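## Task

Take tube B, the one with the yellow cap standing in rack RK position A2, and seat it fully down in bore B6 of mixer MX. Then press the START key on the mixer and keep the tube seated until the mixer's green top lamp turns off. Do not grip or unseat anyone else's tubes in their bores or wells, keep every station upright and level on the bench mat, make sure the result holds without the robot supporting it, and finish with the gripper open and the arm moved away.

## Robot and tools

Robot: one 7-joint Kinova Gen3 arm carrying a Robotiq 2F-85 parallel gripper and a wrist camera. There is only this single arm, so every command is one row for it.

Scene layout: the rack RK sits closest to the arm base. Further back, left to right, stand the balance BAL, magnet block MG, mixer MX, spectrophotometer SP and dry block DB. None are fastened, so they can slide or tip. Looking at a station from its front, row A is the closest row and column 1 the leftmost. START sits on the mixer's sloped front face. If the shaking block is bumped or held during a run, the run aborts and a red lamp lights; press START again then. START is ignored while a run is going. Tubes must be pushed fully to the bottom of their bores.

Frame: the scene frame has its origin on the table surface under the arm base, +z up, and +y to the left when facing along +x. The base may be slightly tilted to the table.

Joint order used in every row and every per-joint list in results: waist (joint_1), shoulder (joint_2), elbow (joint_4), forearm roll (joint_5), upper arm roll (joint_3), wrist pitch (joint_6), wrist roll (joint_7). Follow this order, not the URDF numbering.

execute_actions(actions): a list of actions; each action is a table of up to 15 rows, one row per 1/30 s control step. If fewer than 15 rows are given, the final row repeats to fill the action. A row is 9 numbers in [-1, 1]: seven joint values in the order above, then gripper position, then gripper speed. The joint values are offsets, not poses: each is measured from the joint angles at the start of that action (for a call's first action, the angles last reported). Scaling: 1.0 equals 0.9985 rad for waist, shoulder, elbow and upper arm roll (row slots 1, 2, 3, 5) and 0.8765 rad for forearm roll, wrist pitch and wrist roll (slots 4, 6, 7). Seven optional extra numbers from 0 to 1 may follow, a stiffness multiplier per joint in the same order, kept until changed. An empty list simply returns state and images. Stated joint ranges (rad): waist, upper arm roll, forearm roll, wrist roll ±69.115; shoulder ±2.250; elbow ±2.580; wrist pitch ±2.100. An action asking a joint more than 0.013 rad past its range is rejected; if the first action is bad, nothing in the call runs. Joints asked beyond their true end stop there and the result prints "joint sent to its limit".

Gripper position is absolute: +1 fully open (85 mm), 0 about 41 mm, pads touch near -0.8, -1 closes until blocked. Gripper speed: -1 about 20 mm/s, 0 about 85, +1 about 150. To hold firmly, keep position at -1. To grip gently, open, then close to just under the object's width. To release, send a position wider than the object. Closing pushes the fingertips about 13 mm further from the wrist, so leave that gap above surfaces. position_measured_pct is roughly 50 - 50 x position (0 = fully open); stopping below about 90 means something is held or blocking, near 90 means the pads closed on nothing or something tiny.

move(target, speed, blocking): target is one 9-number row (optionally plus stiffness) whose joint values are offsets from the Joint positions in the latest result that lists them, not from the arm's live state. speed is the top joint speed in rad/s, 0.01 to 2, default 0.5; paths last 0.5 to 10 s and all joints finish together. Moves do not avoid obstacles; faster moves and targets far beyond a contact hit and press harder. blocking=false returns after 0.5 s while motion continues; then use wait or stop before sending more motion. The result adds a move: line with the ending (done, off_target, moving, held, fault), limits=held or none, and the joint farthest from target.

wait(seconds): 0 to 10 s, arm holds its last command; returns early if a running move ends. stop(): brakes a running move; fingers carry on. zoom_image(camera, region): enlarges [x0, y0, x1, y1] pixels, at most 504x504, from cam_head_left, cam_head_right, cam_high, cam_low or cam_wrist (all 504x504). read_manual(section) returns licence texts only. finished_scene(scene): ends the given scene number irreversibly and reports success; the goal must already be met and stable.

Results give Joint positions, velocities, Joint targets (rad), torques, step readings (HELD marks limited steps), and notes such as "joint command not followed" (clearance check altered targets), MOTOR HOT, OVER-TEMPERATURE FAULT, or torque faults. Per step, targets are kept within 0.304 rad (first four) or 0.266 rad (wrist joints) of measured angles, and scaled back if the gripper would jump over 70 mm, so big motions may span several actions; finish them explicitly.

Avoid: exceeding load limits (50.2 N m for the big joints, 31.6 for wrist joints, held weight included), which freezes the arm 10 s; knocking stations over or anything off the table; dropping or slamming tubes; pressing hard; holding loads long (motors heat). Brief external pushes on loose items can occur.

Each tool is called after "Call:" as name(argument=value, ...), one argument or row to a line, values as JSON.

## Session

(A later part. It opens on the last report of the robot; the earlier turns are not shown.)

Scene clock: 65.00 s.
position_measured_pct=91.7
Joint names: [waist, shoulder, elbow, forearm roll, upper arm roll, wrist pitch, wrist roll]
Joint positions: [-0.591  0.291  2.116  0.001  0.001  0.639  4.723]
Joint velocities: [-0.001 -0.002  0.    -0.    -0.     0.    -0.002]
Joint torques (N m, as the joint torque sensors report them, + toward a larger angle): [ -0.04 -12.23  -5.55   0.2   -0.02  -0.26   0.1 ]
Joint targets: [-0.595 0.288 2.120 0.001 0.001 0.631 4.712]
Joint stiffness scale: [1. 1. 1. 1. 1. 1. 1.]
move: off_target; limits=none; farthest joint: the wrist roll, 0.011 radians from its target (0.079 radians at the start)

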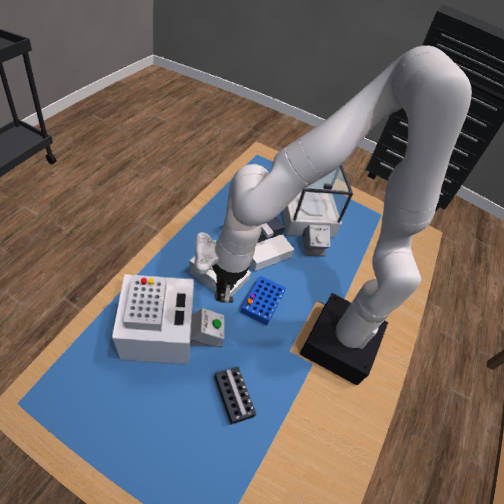

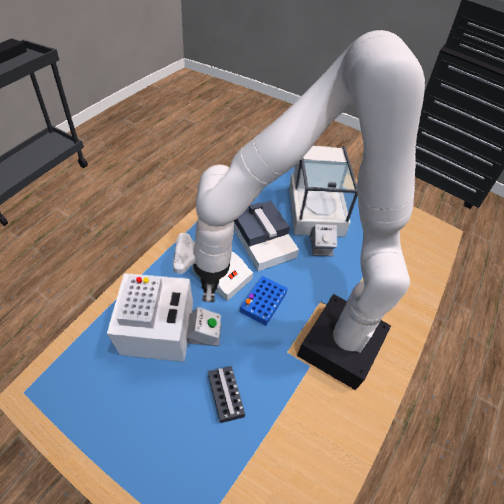

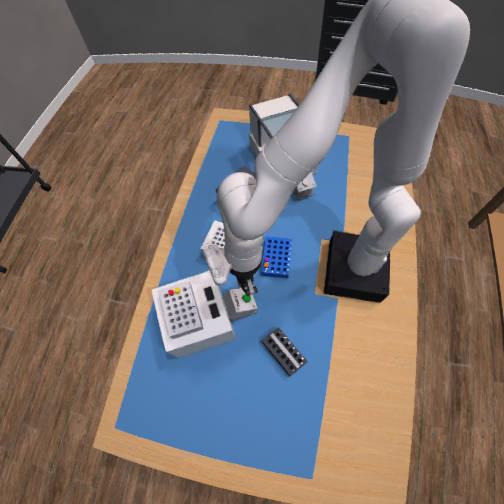

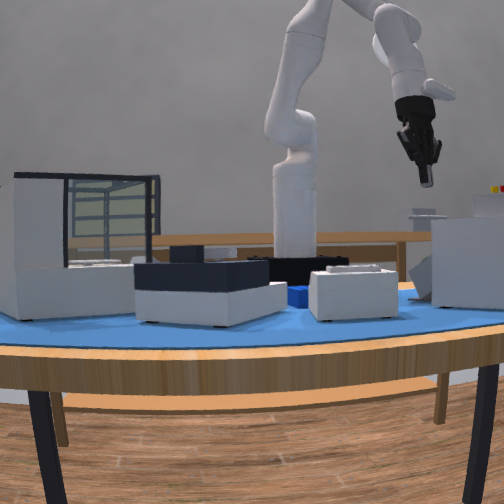

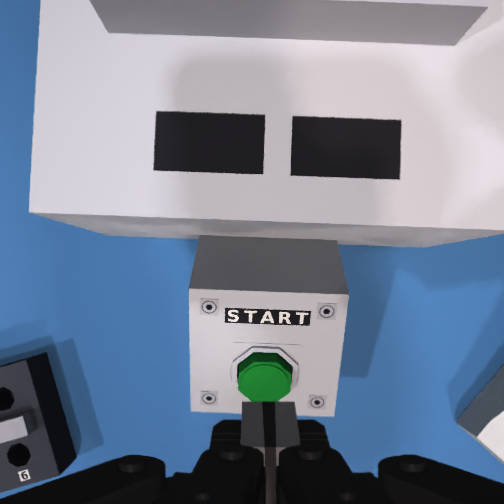

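Call:
move(
  target=[0.011,0.242,0.298,0,0,-0.792,0,-1,0],
  speed=0.5,
)

Call:
move(
  target=[0,0.055,0,0,0,-0.065,0,-1,0],
  speed=0.05,
)

Call:
zoom_image(
  camera="cam_head_left",
  region=[170,270,260,360],
)

Scene clock: 72.97 s.
position_measured_pct=91.7
Joint names: [waist, shoulder, elbow, forearm roll, upper arm roll, wrist pitch, wrist roll]
Joint positions: [-0.584  0.529  2.408  0.001  0.001 -0.048  4.723]
Joint velocities: [-0.001  0.002 -0.001 -0.     0.    -0.002 -0.001]
Joint torques (N m, as the joint torque sensors report them, + toward a larger angle): [ -0.06 -13.05  -1.98   0.19  -0.01  -0.66   0.11]
Joint targets: [-0.580 0.532 2.413 0.001 0.001 -0.055 4.723]
Joint stiffness scale: [1. 1. 1. 1. 1. 1. 1.]
move: done; limits=none; farthest joint: the wrist pitch, 0.007 radians from its target (0.694 radians at the start)

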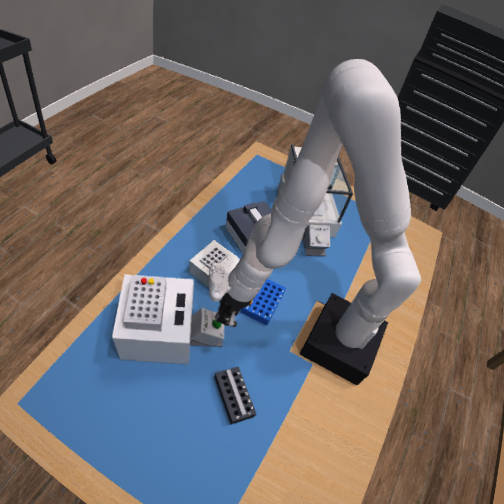

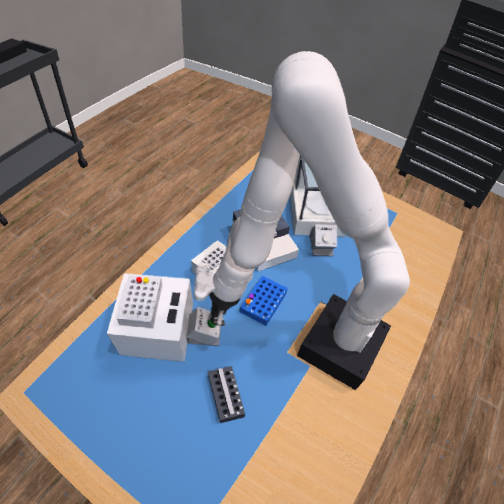

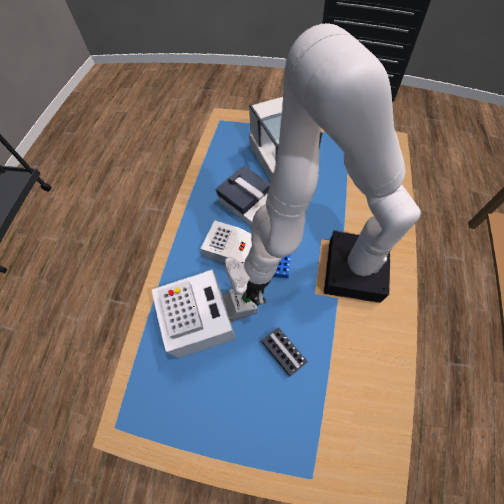

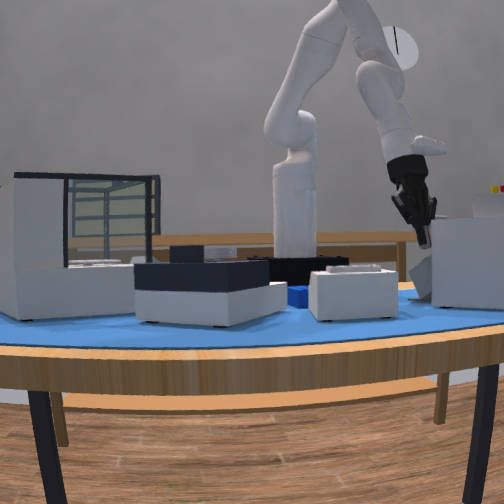

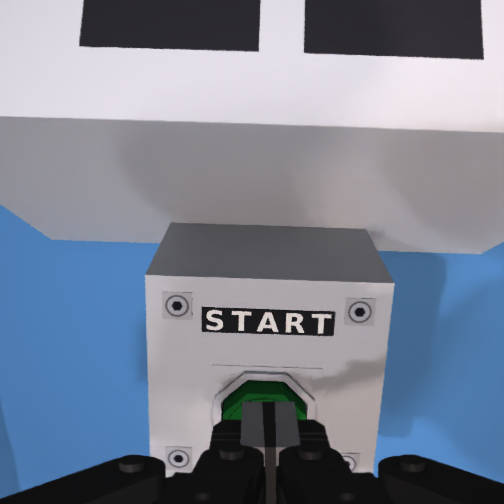

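Scene clock: 74.47 s.
position_measured_pct=91.7
Joint names: [waist, shoulder, elbow, forearm roll, upper arm roll, wrist pitch, wrist roll]
Joint positions: [-0.584  0.581  2.408  0.001  0.001 -0.098  4.723]
Joint velocities: [-0.     0.004  0.001  0.001 -0.     0.001  0.002]
Joint torques (N m, as the joint torque sensors report them, + toward a larger angle): [ -0.16 -13.17  -1.4    0.21   0.22  -0.73   0.17]
Joint targets: [-0.584 0.584 2.408 0.001 0.001 -0.105 4.723]
Joint stiffness scale: [1. 1. 1. 1. 1. 1. 1.]
move: done; limits=none; farthest joint: the wrist pitch, 0.007 radians from its target (0.057 radians at the start)

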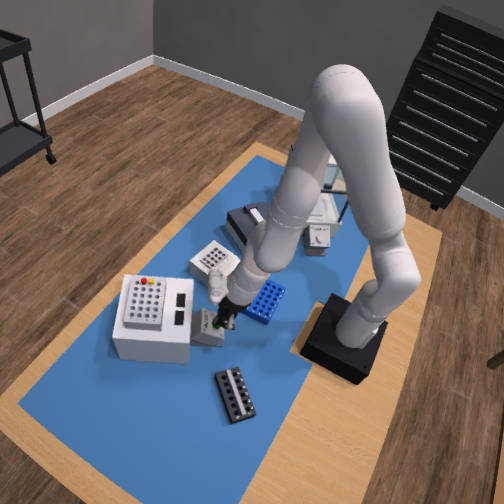

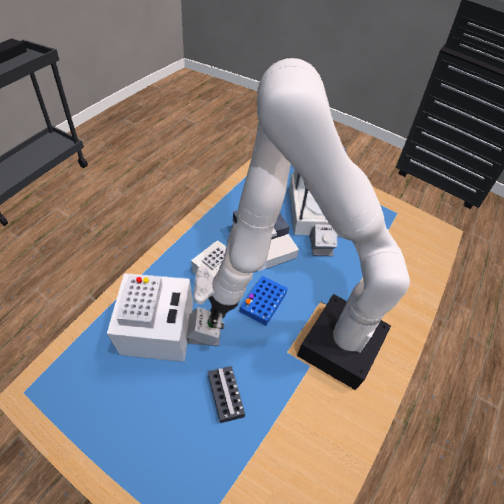

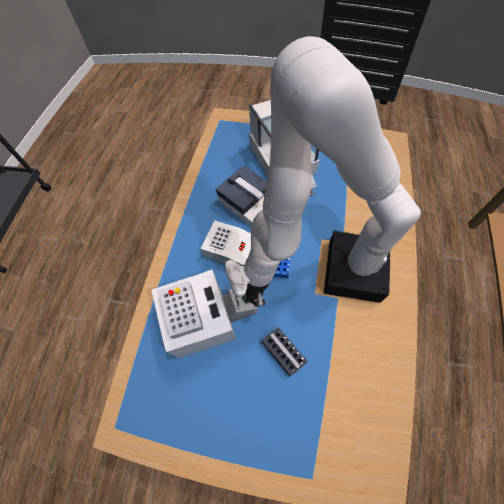

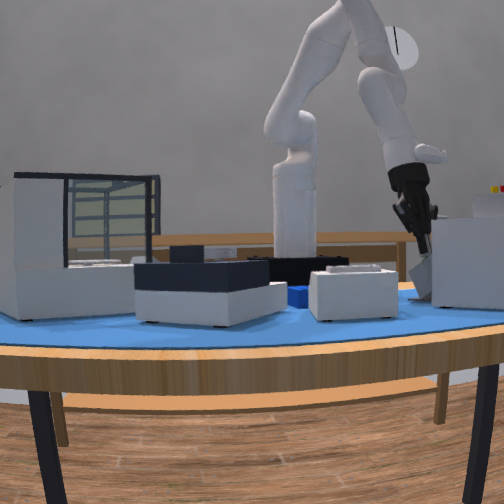

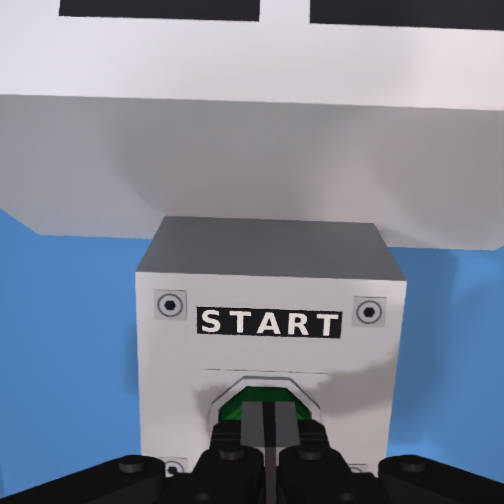

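Region (170, 270, 260, 360) of cam_head_left's 504x504 image, scaled by 5.600, with more detail than that image has.

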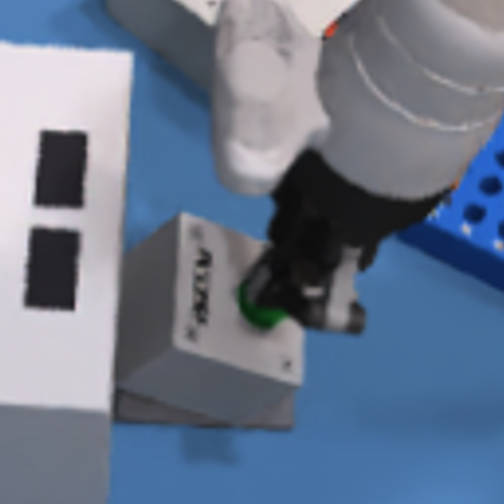

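Call:
execute_actions(
  actions=[],
)

Call:
move(
  target=[0,0.02,0,0,0,-0.025,0,-1,0],
  speed=0.04,
)

Scene clock: 80.83 s.
position_measured_pct=91.7
Joint names: [waist, shoulder, elbow, forearm roll, upper arm roll, wrist pitch, wrist roll]
Joint positions: [-0.584  0.581  2.408  0.001  0.001 -0.098  4.723]
Joint velocities: [ 0.    -0.001  0.     0.001 -0.    -0.    -0.   ]
Joint torques (N m, as the joint torque sensors report them, + toward a larger angle): [ -0.11 -13.5   -1.45   0.22  -0.02  -0.65   0.12]
Joint targets: [-0.584 0.584 2.408 0.001 0.001 -0.105 4.723]
Joint stiffness scale: [1. 1. 1. 1. 1. 1. 1.]

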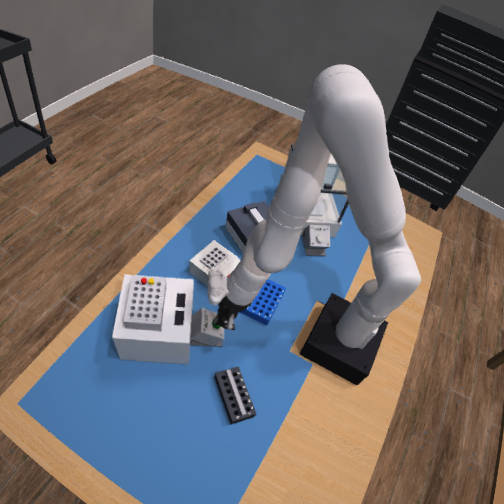

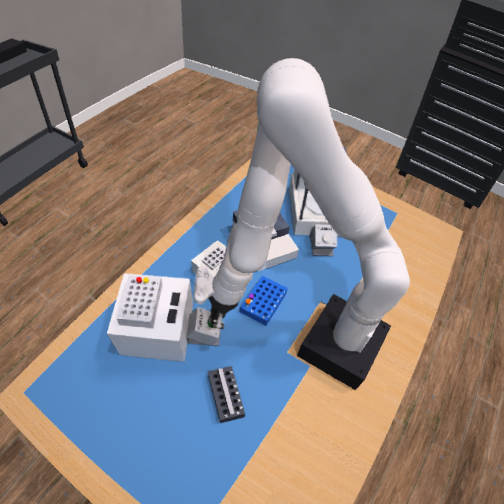

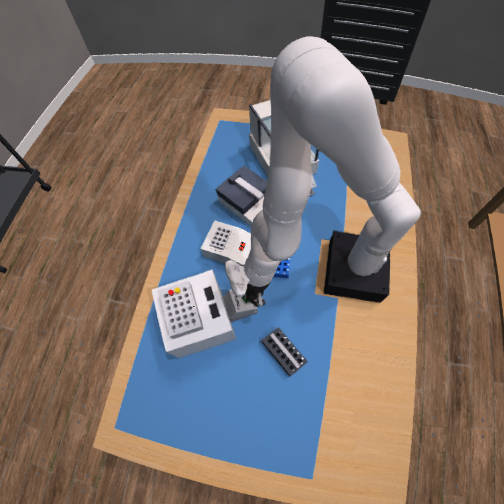

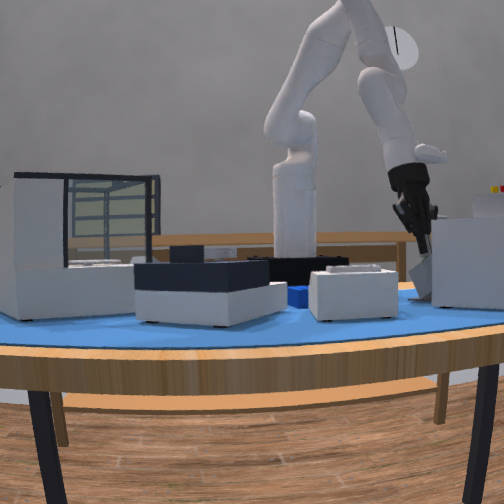

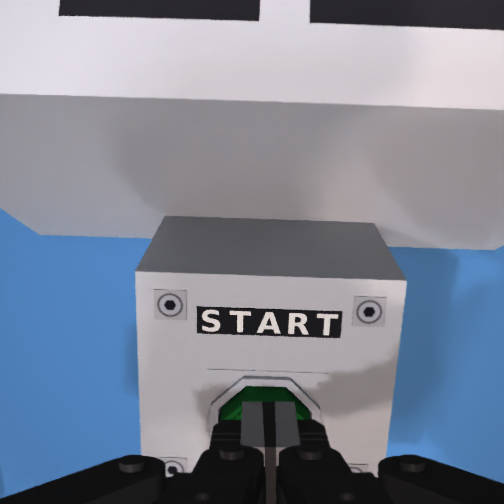

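Scene clock: 81.67 s.
position_measured_pct=91.7
Joint names: [waist, shoulder, elbow, forearm roll, upper arm roll, wrist pitch, wrist roll]
Joint positions: [-0.584  0.596  2.408  0.001  0.001 -0.113  4.723]
Joint velocities: [-0.     0.002 -0.001 -0.001 -0.    -0.002 -0.002]
Joint torques (N m, as the joint torque sensors report them, + toward a larger angle): [  0.01 -12.17  -0.93   0.14   0.04  -0.53   0.1 ]
Joint targets: [-0.584 0.601 2.408 0.001 0.001 -0.120 4.723]
Joint stiffness scale: [1. 1. 1. 1. 1. 1. 1.]
move: done; limits=none; farthest joint: the wrist pitch, 0.007 radians from its target (0.022 radians at the start)

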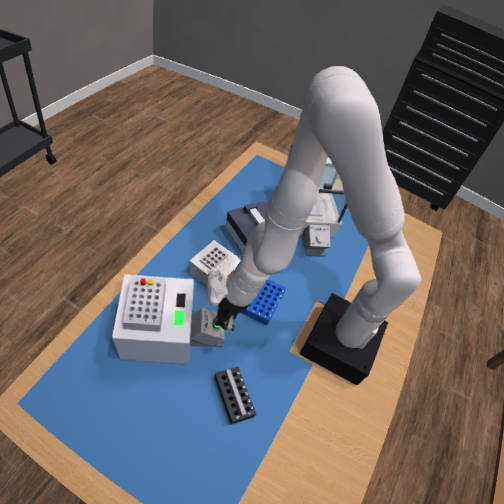

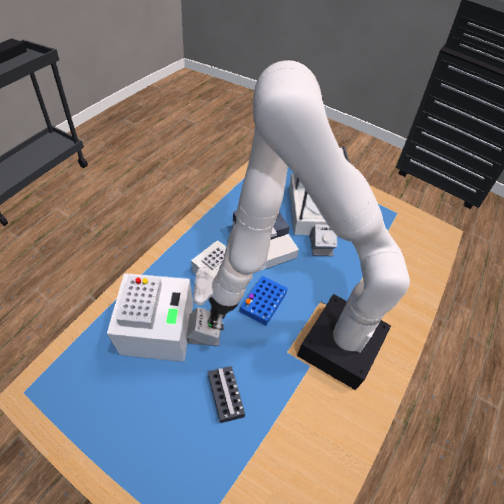

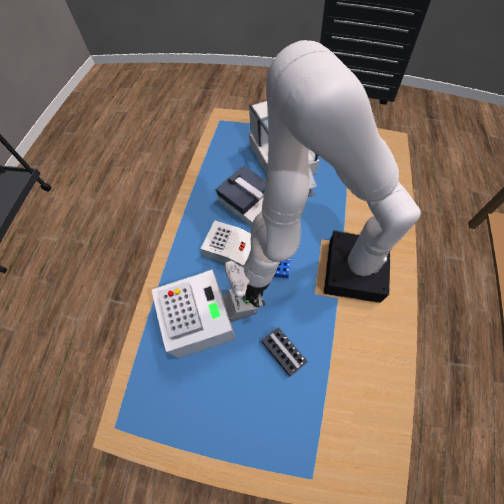

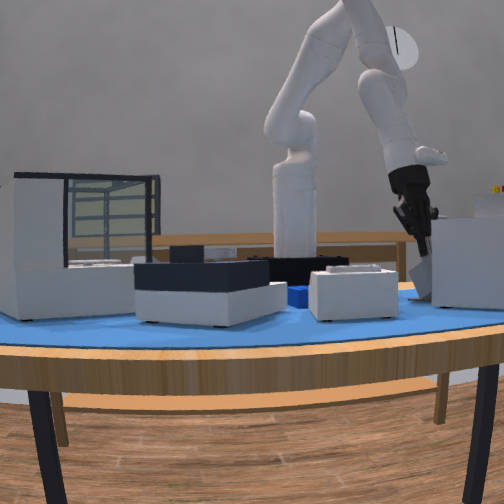

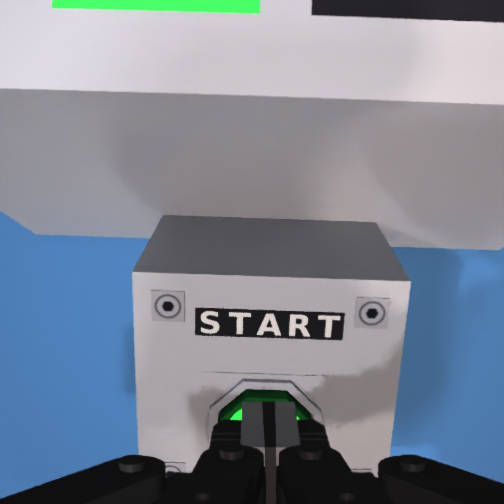

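Call:
move(
  target=[0,-0.04,0,0,0,0.04,0,-1,0],
  speed=0.08,
)

Call:
move(
  target=[0,-0.35,0,0,0,0.5,0,-1,0],
)

Call:
wait(
  seconds=10,
)

Call:
wait(
  seconds=5,
)

Call:
zoom_image(
  camera="cam_head_left",
  region=[100,260,240,370],
)

Scene clock: 86.23 s.
position_measured_pct=91.7
Joint names: [waist, shoulder, elbow, forearm roll, upper arm roll, wrist pitch, wrist roll]
Joint positions: [-0.584  0.56   2.408  0.001  0.001 -0.086  4.723]
Joint velocities: [-0.002 -0.004  0.     0.001  0.001  0.    -0.001]
Joint torques (N m, as the joint torque sensors report them, + toward a larger angle): [ -0.12 -13.21  -1.63   0.2    0.01  -0.81   0.12]
Joint targets: [-0.584 0.556 2.408 0.001 0.001 -0.078 4.723]
Joint stiffness scale: [1. 1. 1. 1. 1. 1. 1.]
move: done; limits=none; farthest joint: the wrist pitch, 0.008 radians from its target (0.036 radians at the start)

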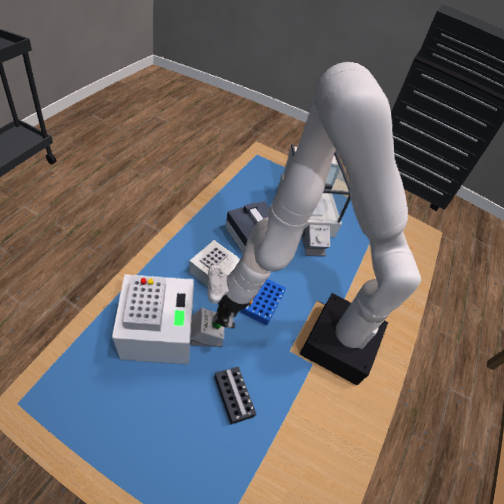

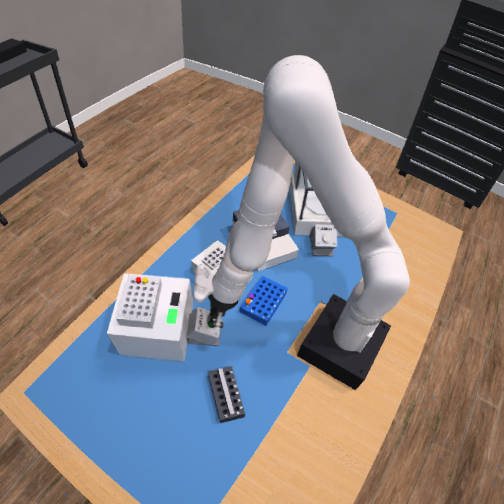

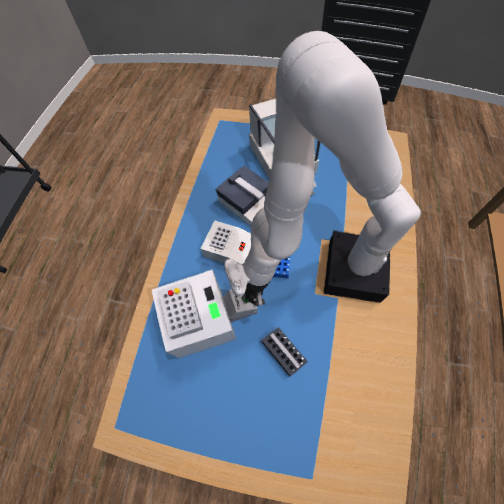

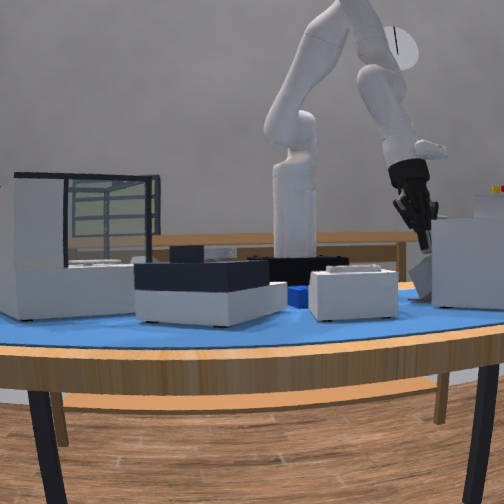

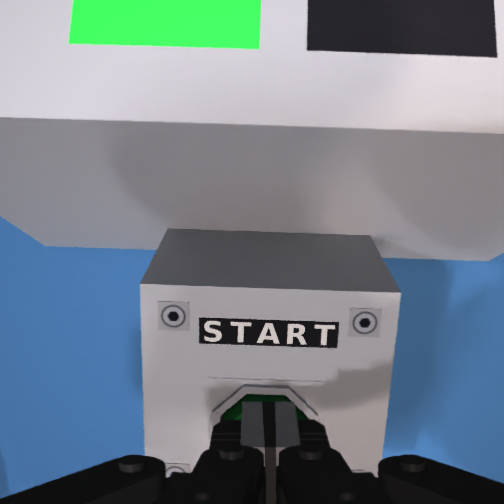

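Scene clock: 87.77 s.
position_measured_pct=91.7
Joint names: [waist, shoulder, elbow, forearm roll, upper arm roll, wrist pitch, wrist roll]
Joint positions: [-0.584  0.213  2.408  0.001  0.001  0.345  4.723]
Joint velocities: [ 0.001 -0.003 -0.001  0.001  0.    -0.001 -0.002]
Joint torques (N m, as the joint torque sensors report them, + toward a larger angle): [-0.14 -9.83 -4.26  0.15 -0.25 -0.51  0.07]
Joint targets: [-0.584 0.210 2.408 0.001 0.001 0.353 4.723]
Joint stiffness scale: [1. 1. 1. 1. 1. 1. 1.]
move: done; limits=none; farthest joint: the wrist pitch, 0.007 radians from its target (0.438 radians at the start)

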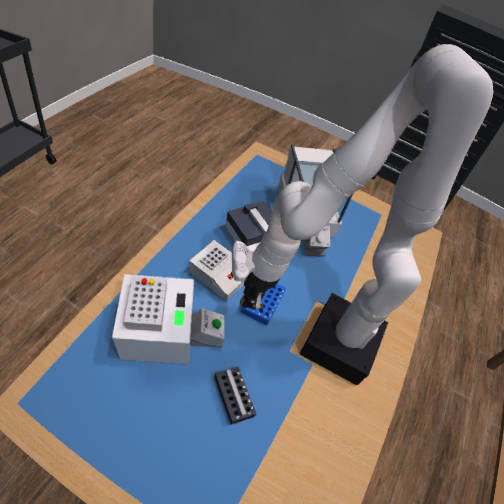

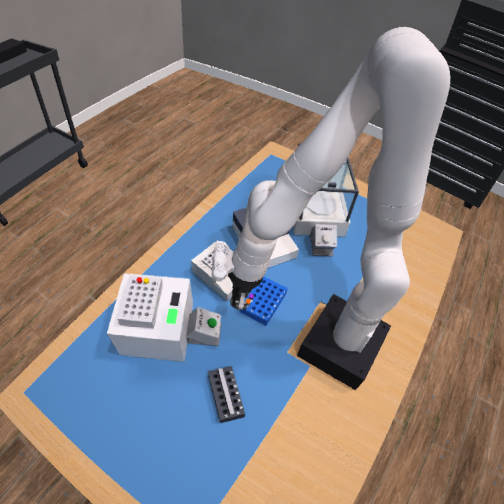

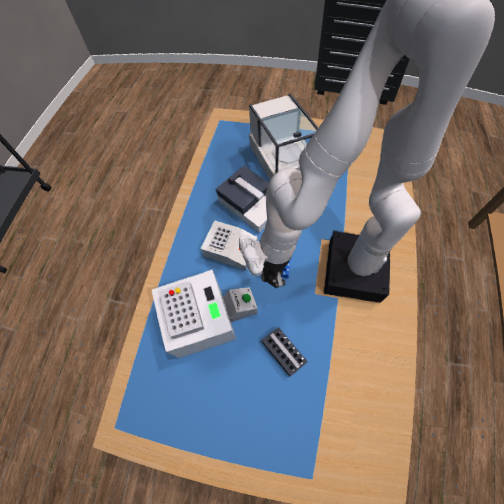

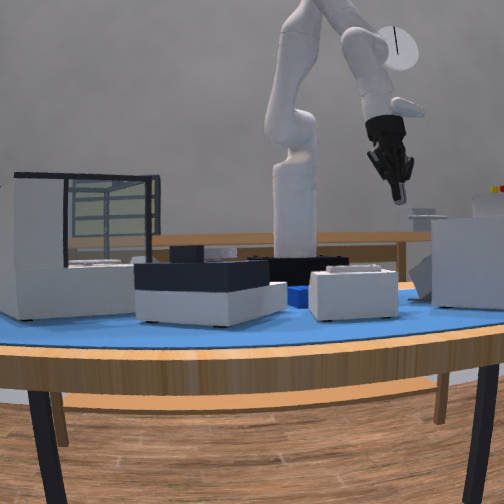

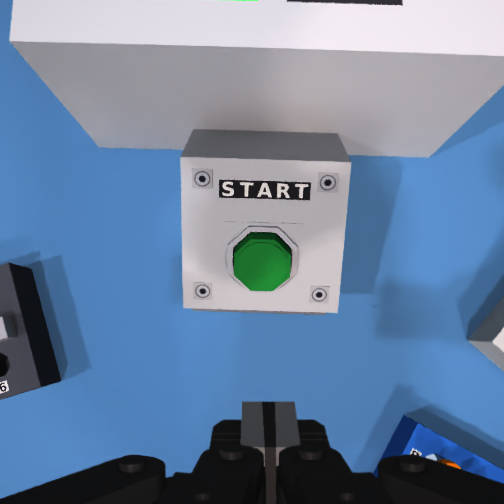

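Scene clock: 97.77 s.
position_measured_pct=91.7
Joint names: [waist, shoulder, elbow, forearm roll, upper arm roll, wrist pitch, wrist roll]
Joint positions: [-0.584  0.213  2.408  0.001  0.001  0.345  4.723]
Joint velocities: [-0.     0.001  0.001 -0.001 -0.    -0.    -0.   ]
Joint torques (N m, as the joint torque sensors report them, + toward a larger angle): [-0.07 -9.69 -4.27  0.24 -0.14 -0.51  0.15]
Joint targets: [-0.584 0.210 2.408 0.001 0.001 0.353 4.723]
Joint stiffness scale: [1. 1. 1. 1. 1. 1. 1.]
wait: 10.00 s; at rest by 0.17 s

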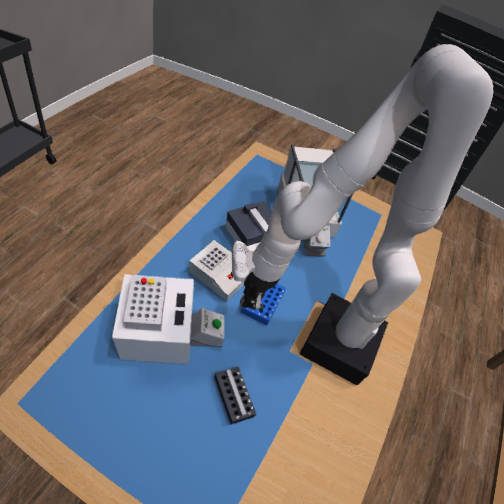

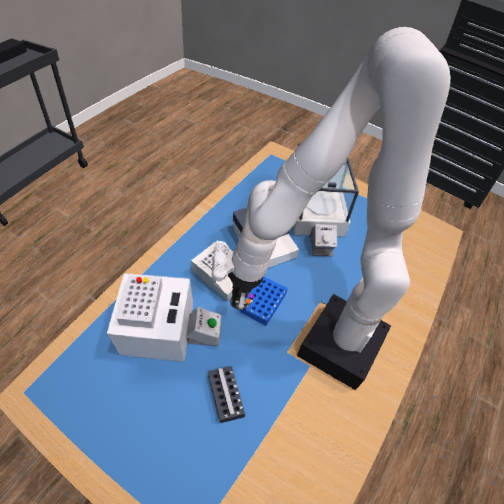

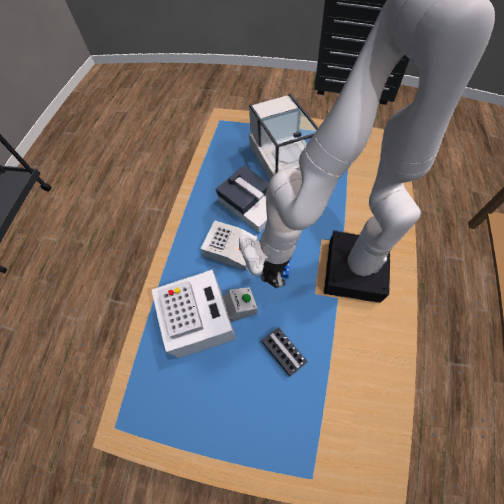

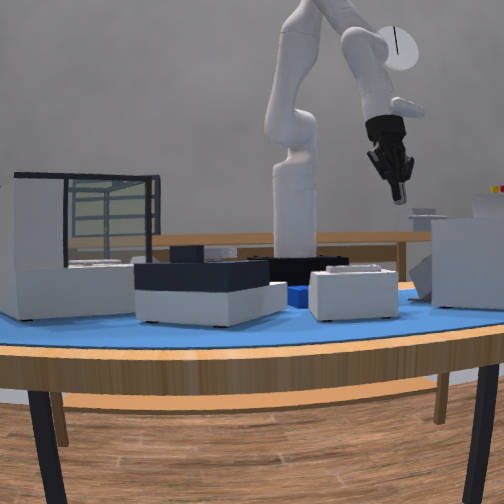

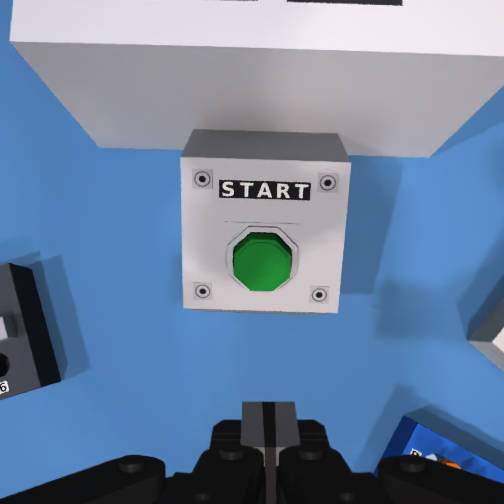

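Scene clock: 102.77 s.
position_measured_pct=91.7
Joint names: [waist, shoulder, elbow, forearm roll, upper arm roll, wrist pitch, wrist roll]
Joint positions: [-0.584  0.213  2.408  0.001  0.001  0.345  4.723]
Joint velocities: [-0.002 -0.    -0.002  0.001 -0.     0.     0.   ]
Joint torques (N m, as the joint torque sensors report them, + toward a larger angle): [-0.02 -9.6  -4.17  0.21  0.   -0.45  0.15]
Joint targets: [-0.584 0.210 2.408 0.001 0.001 0.353 4.723]
Joint stiffness scale: [1. 1. 1. 1. 1. 1. 1.]
wait: 5.00 s; at rest by 0.17 s

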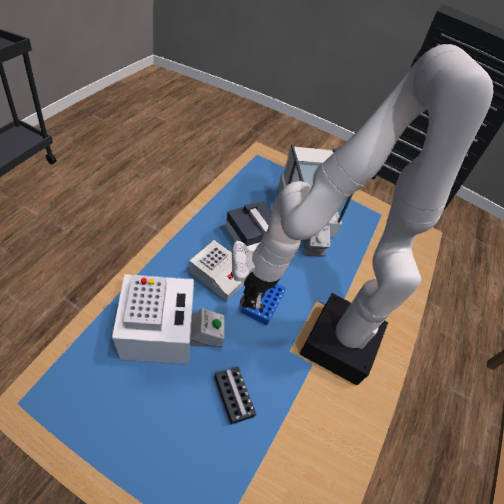

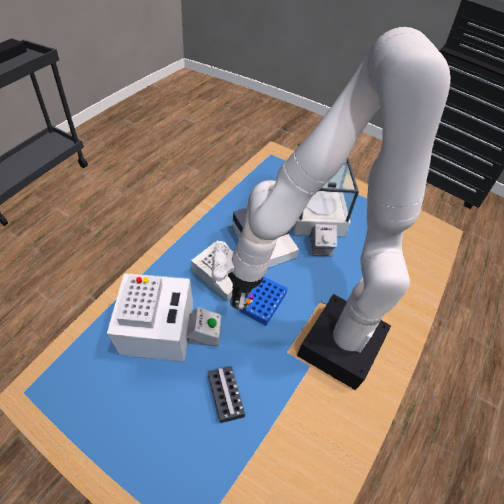

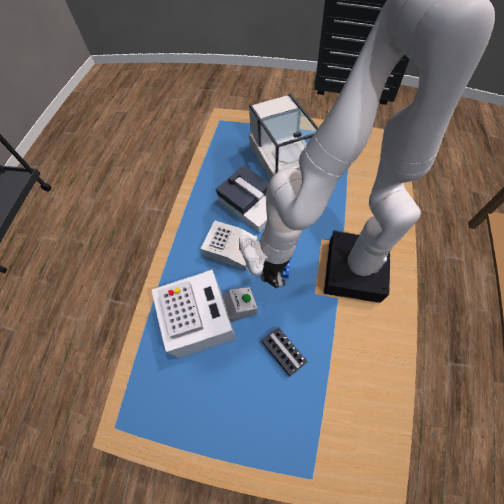

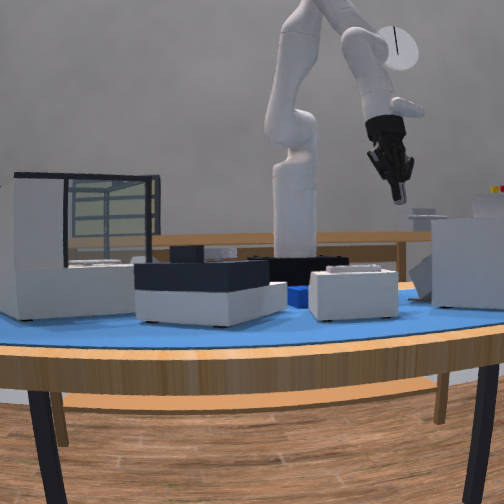

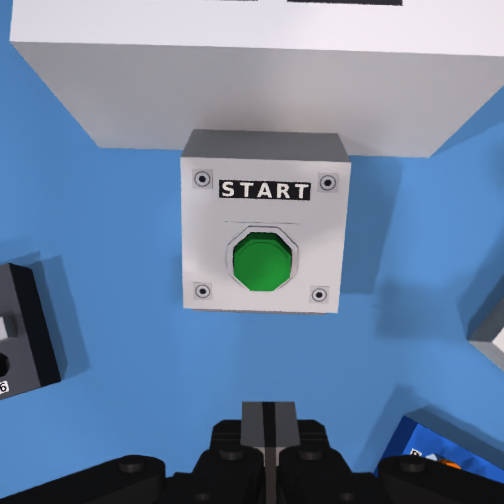

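Region (100, 260, 240, 370) of cam_head_left's 504x504 image, scaled by 3.600, with more detail than that image has; it fills the top 396 rows of this view, and the rest is white.

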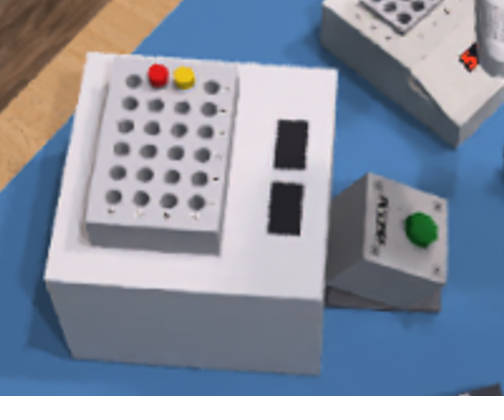

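Call:
finished_scene(
  scene=2,
)

The scene is finished: the task was done.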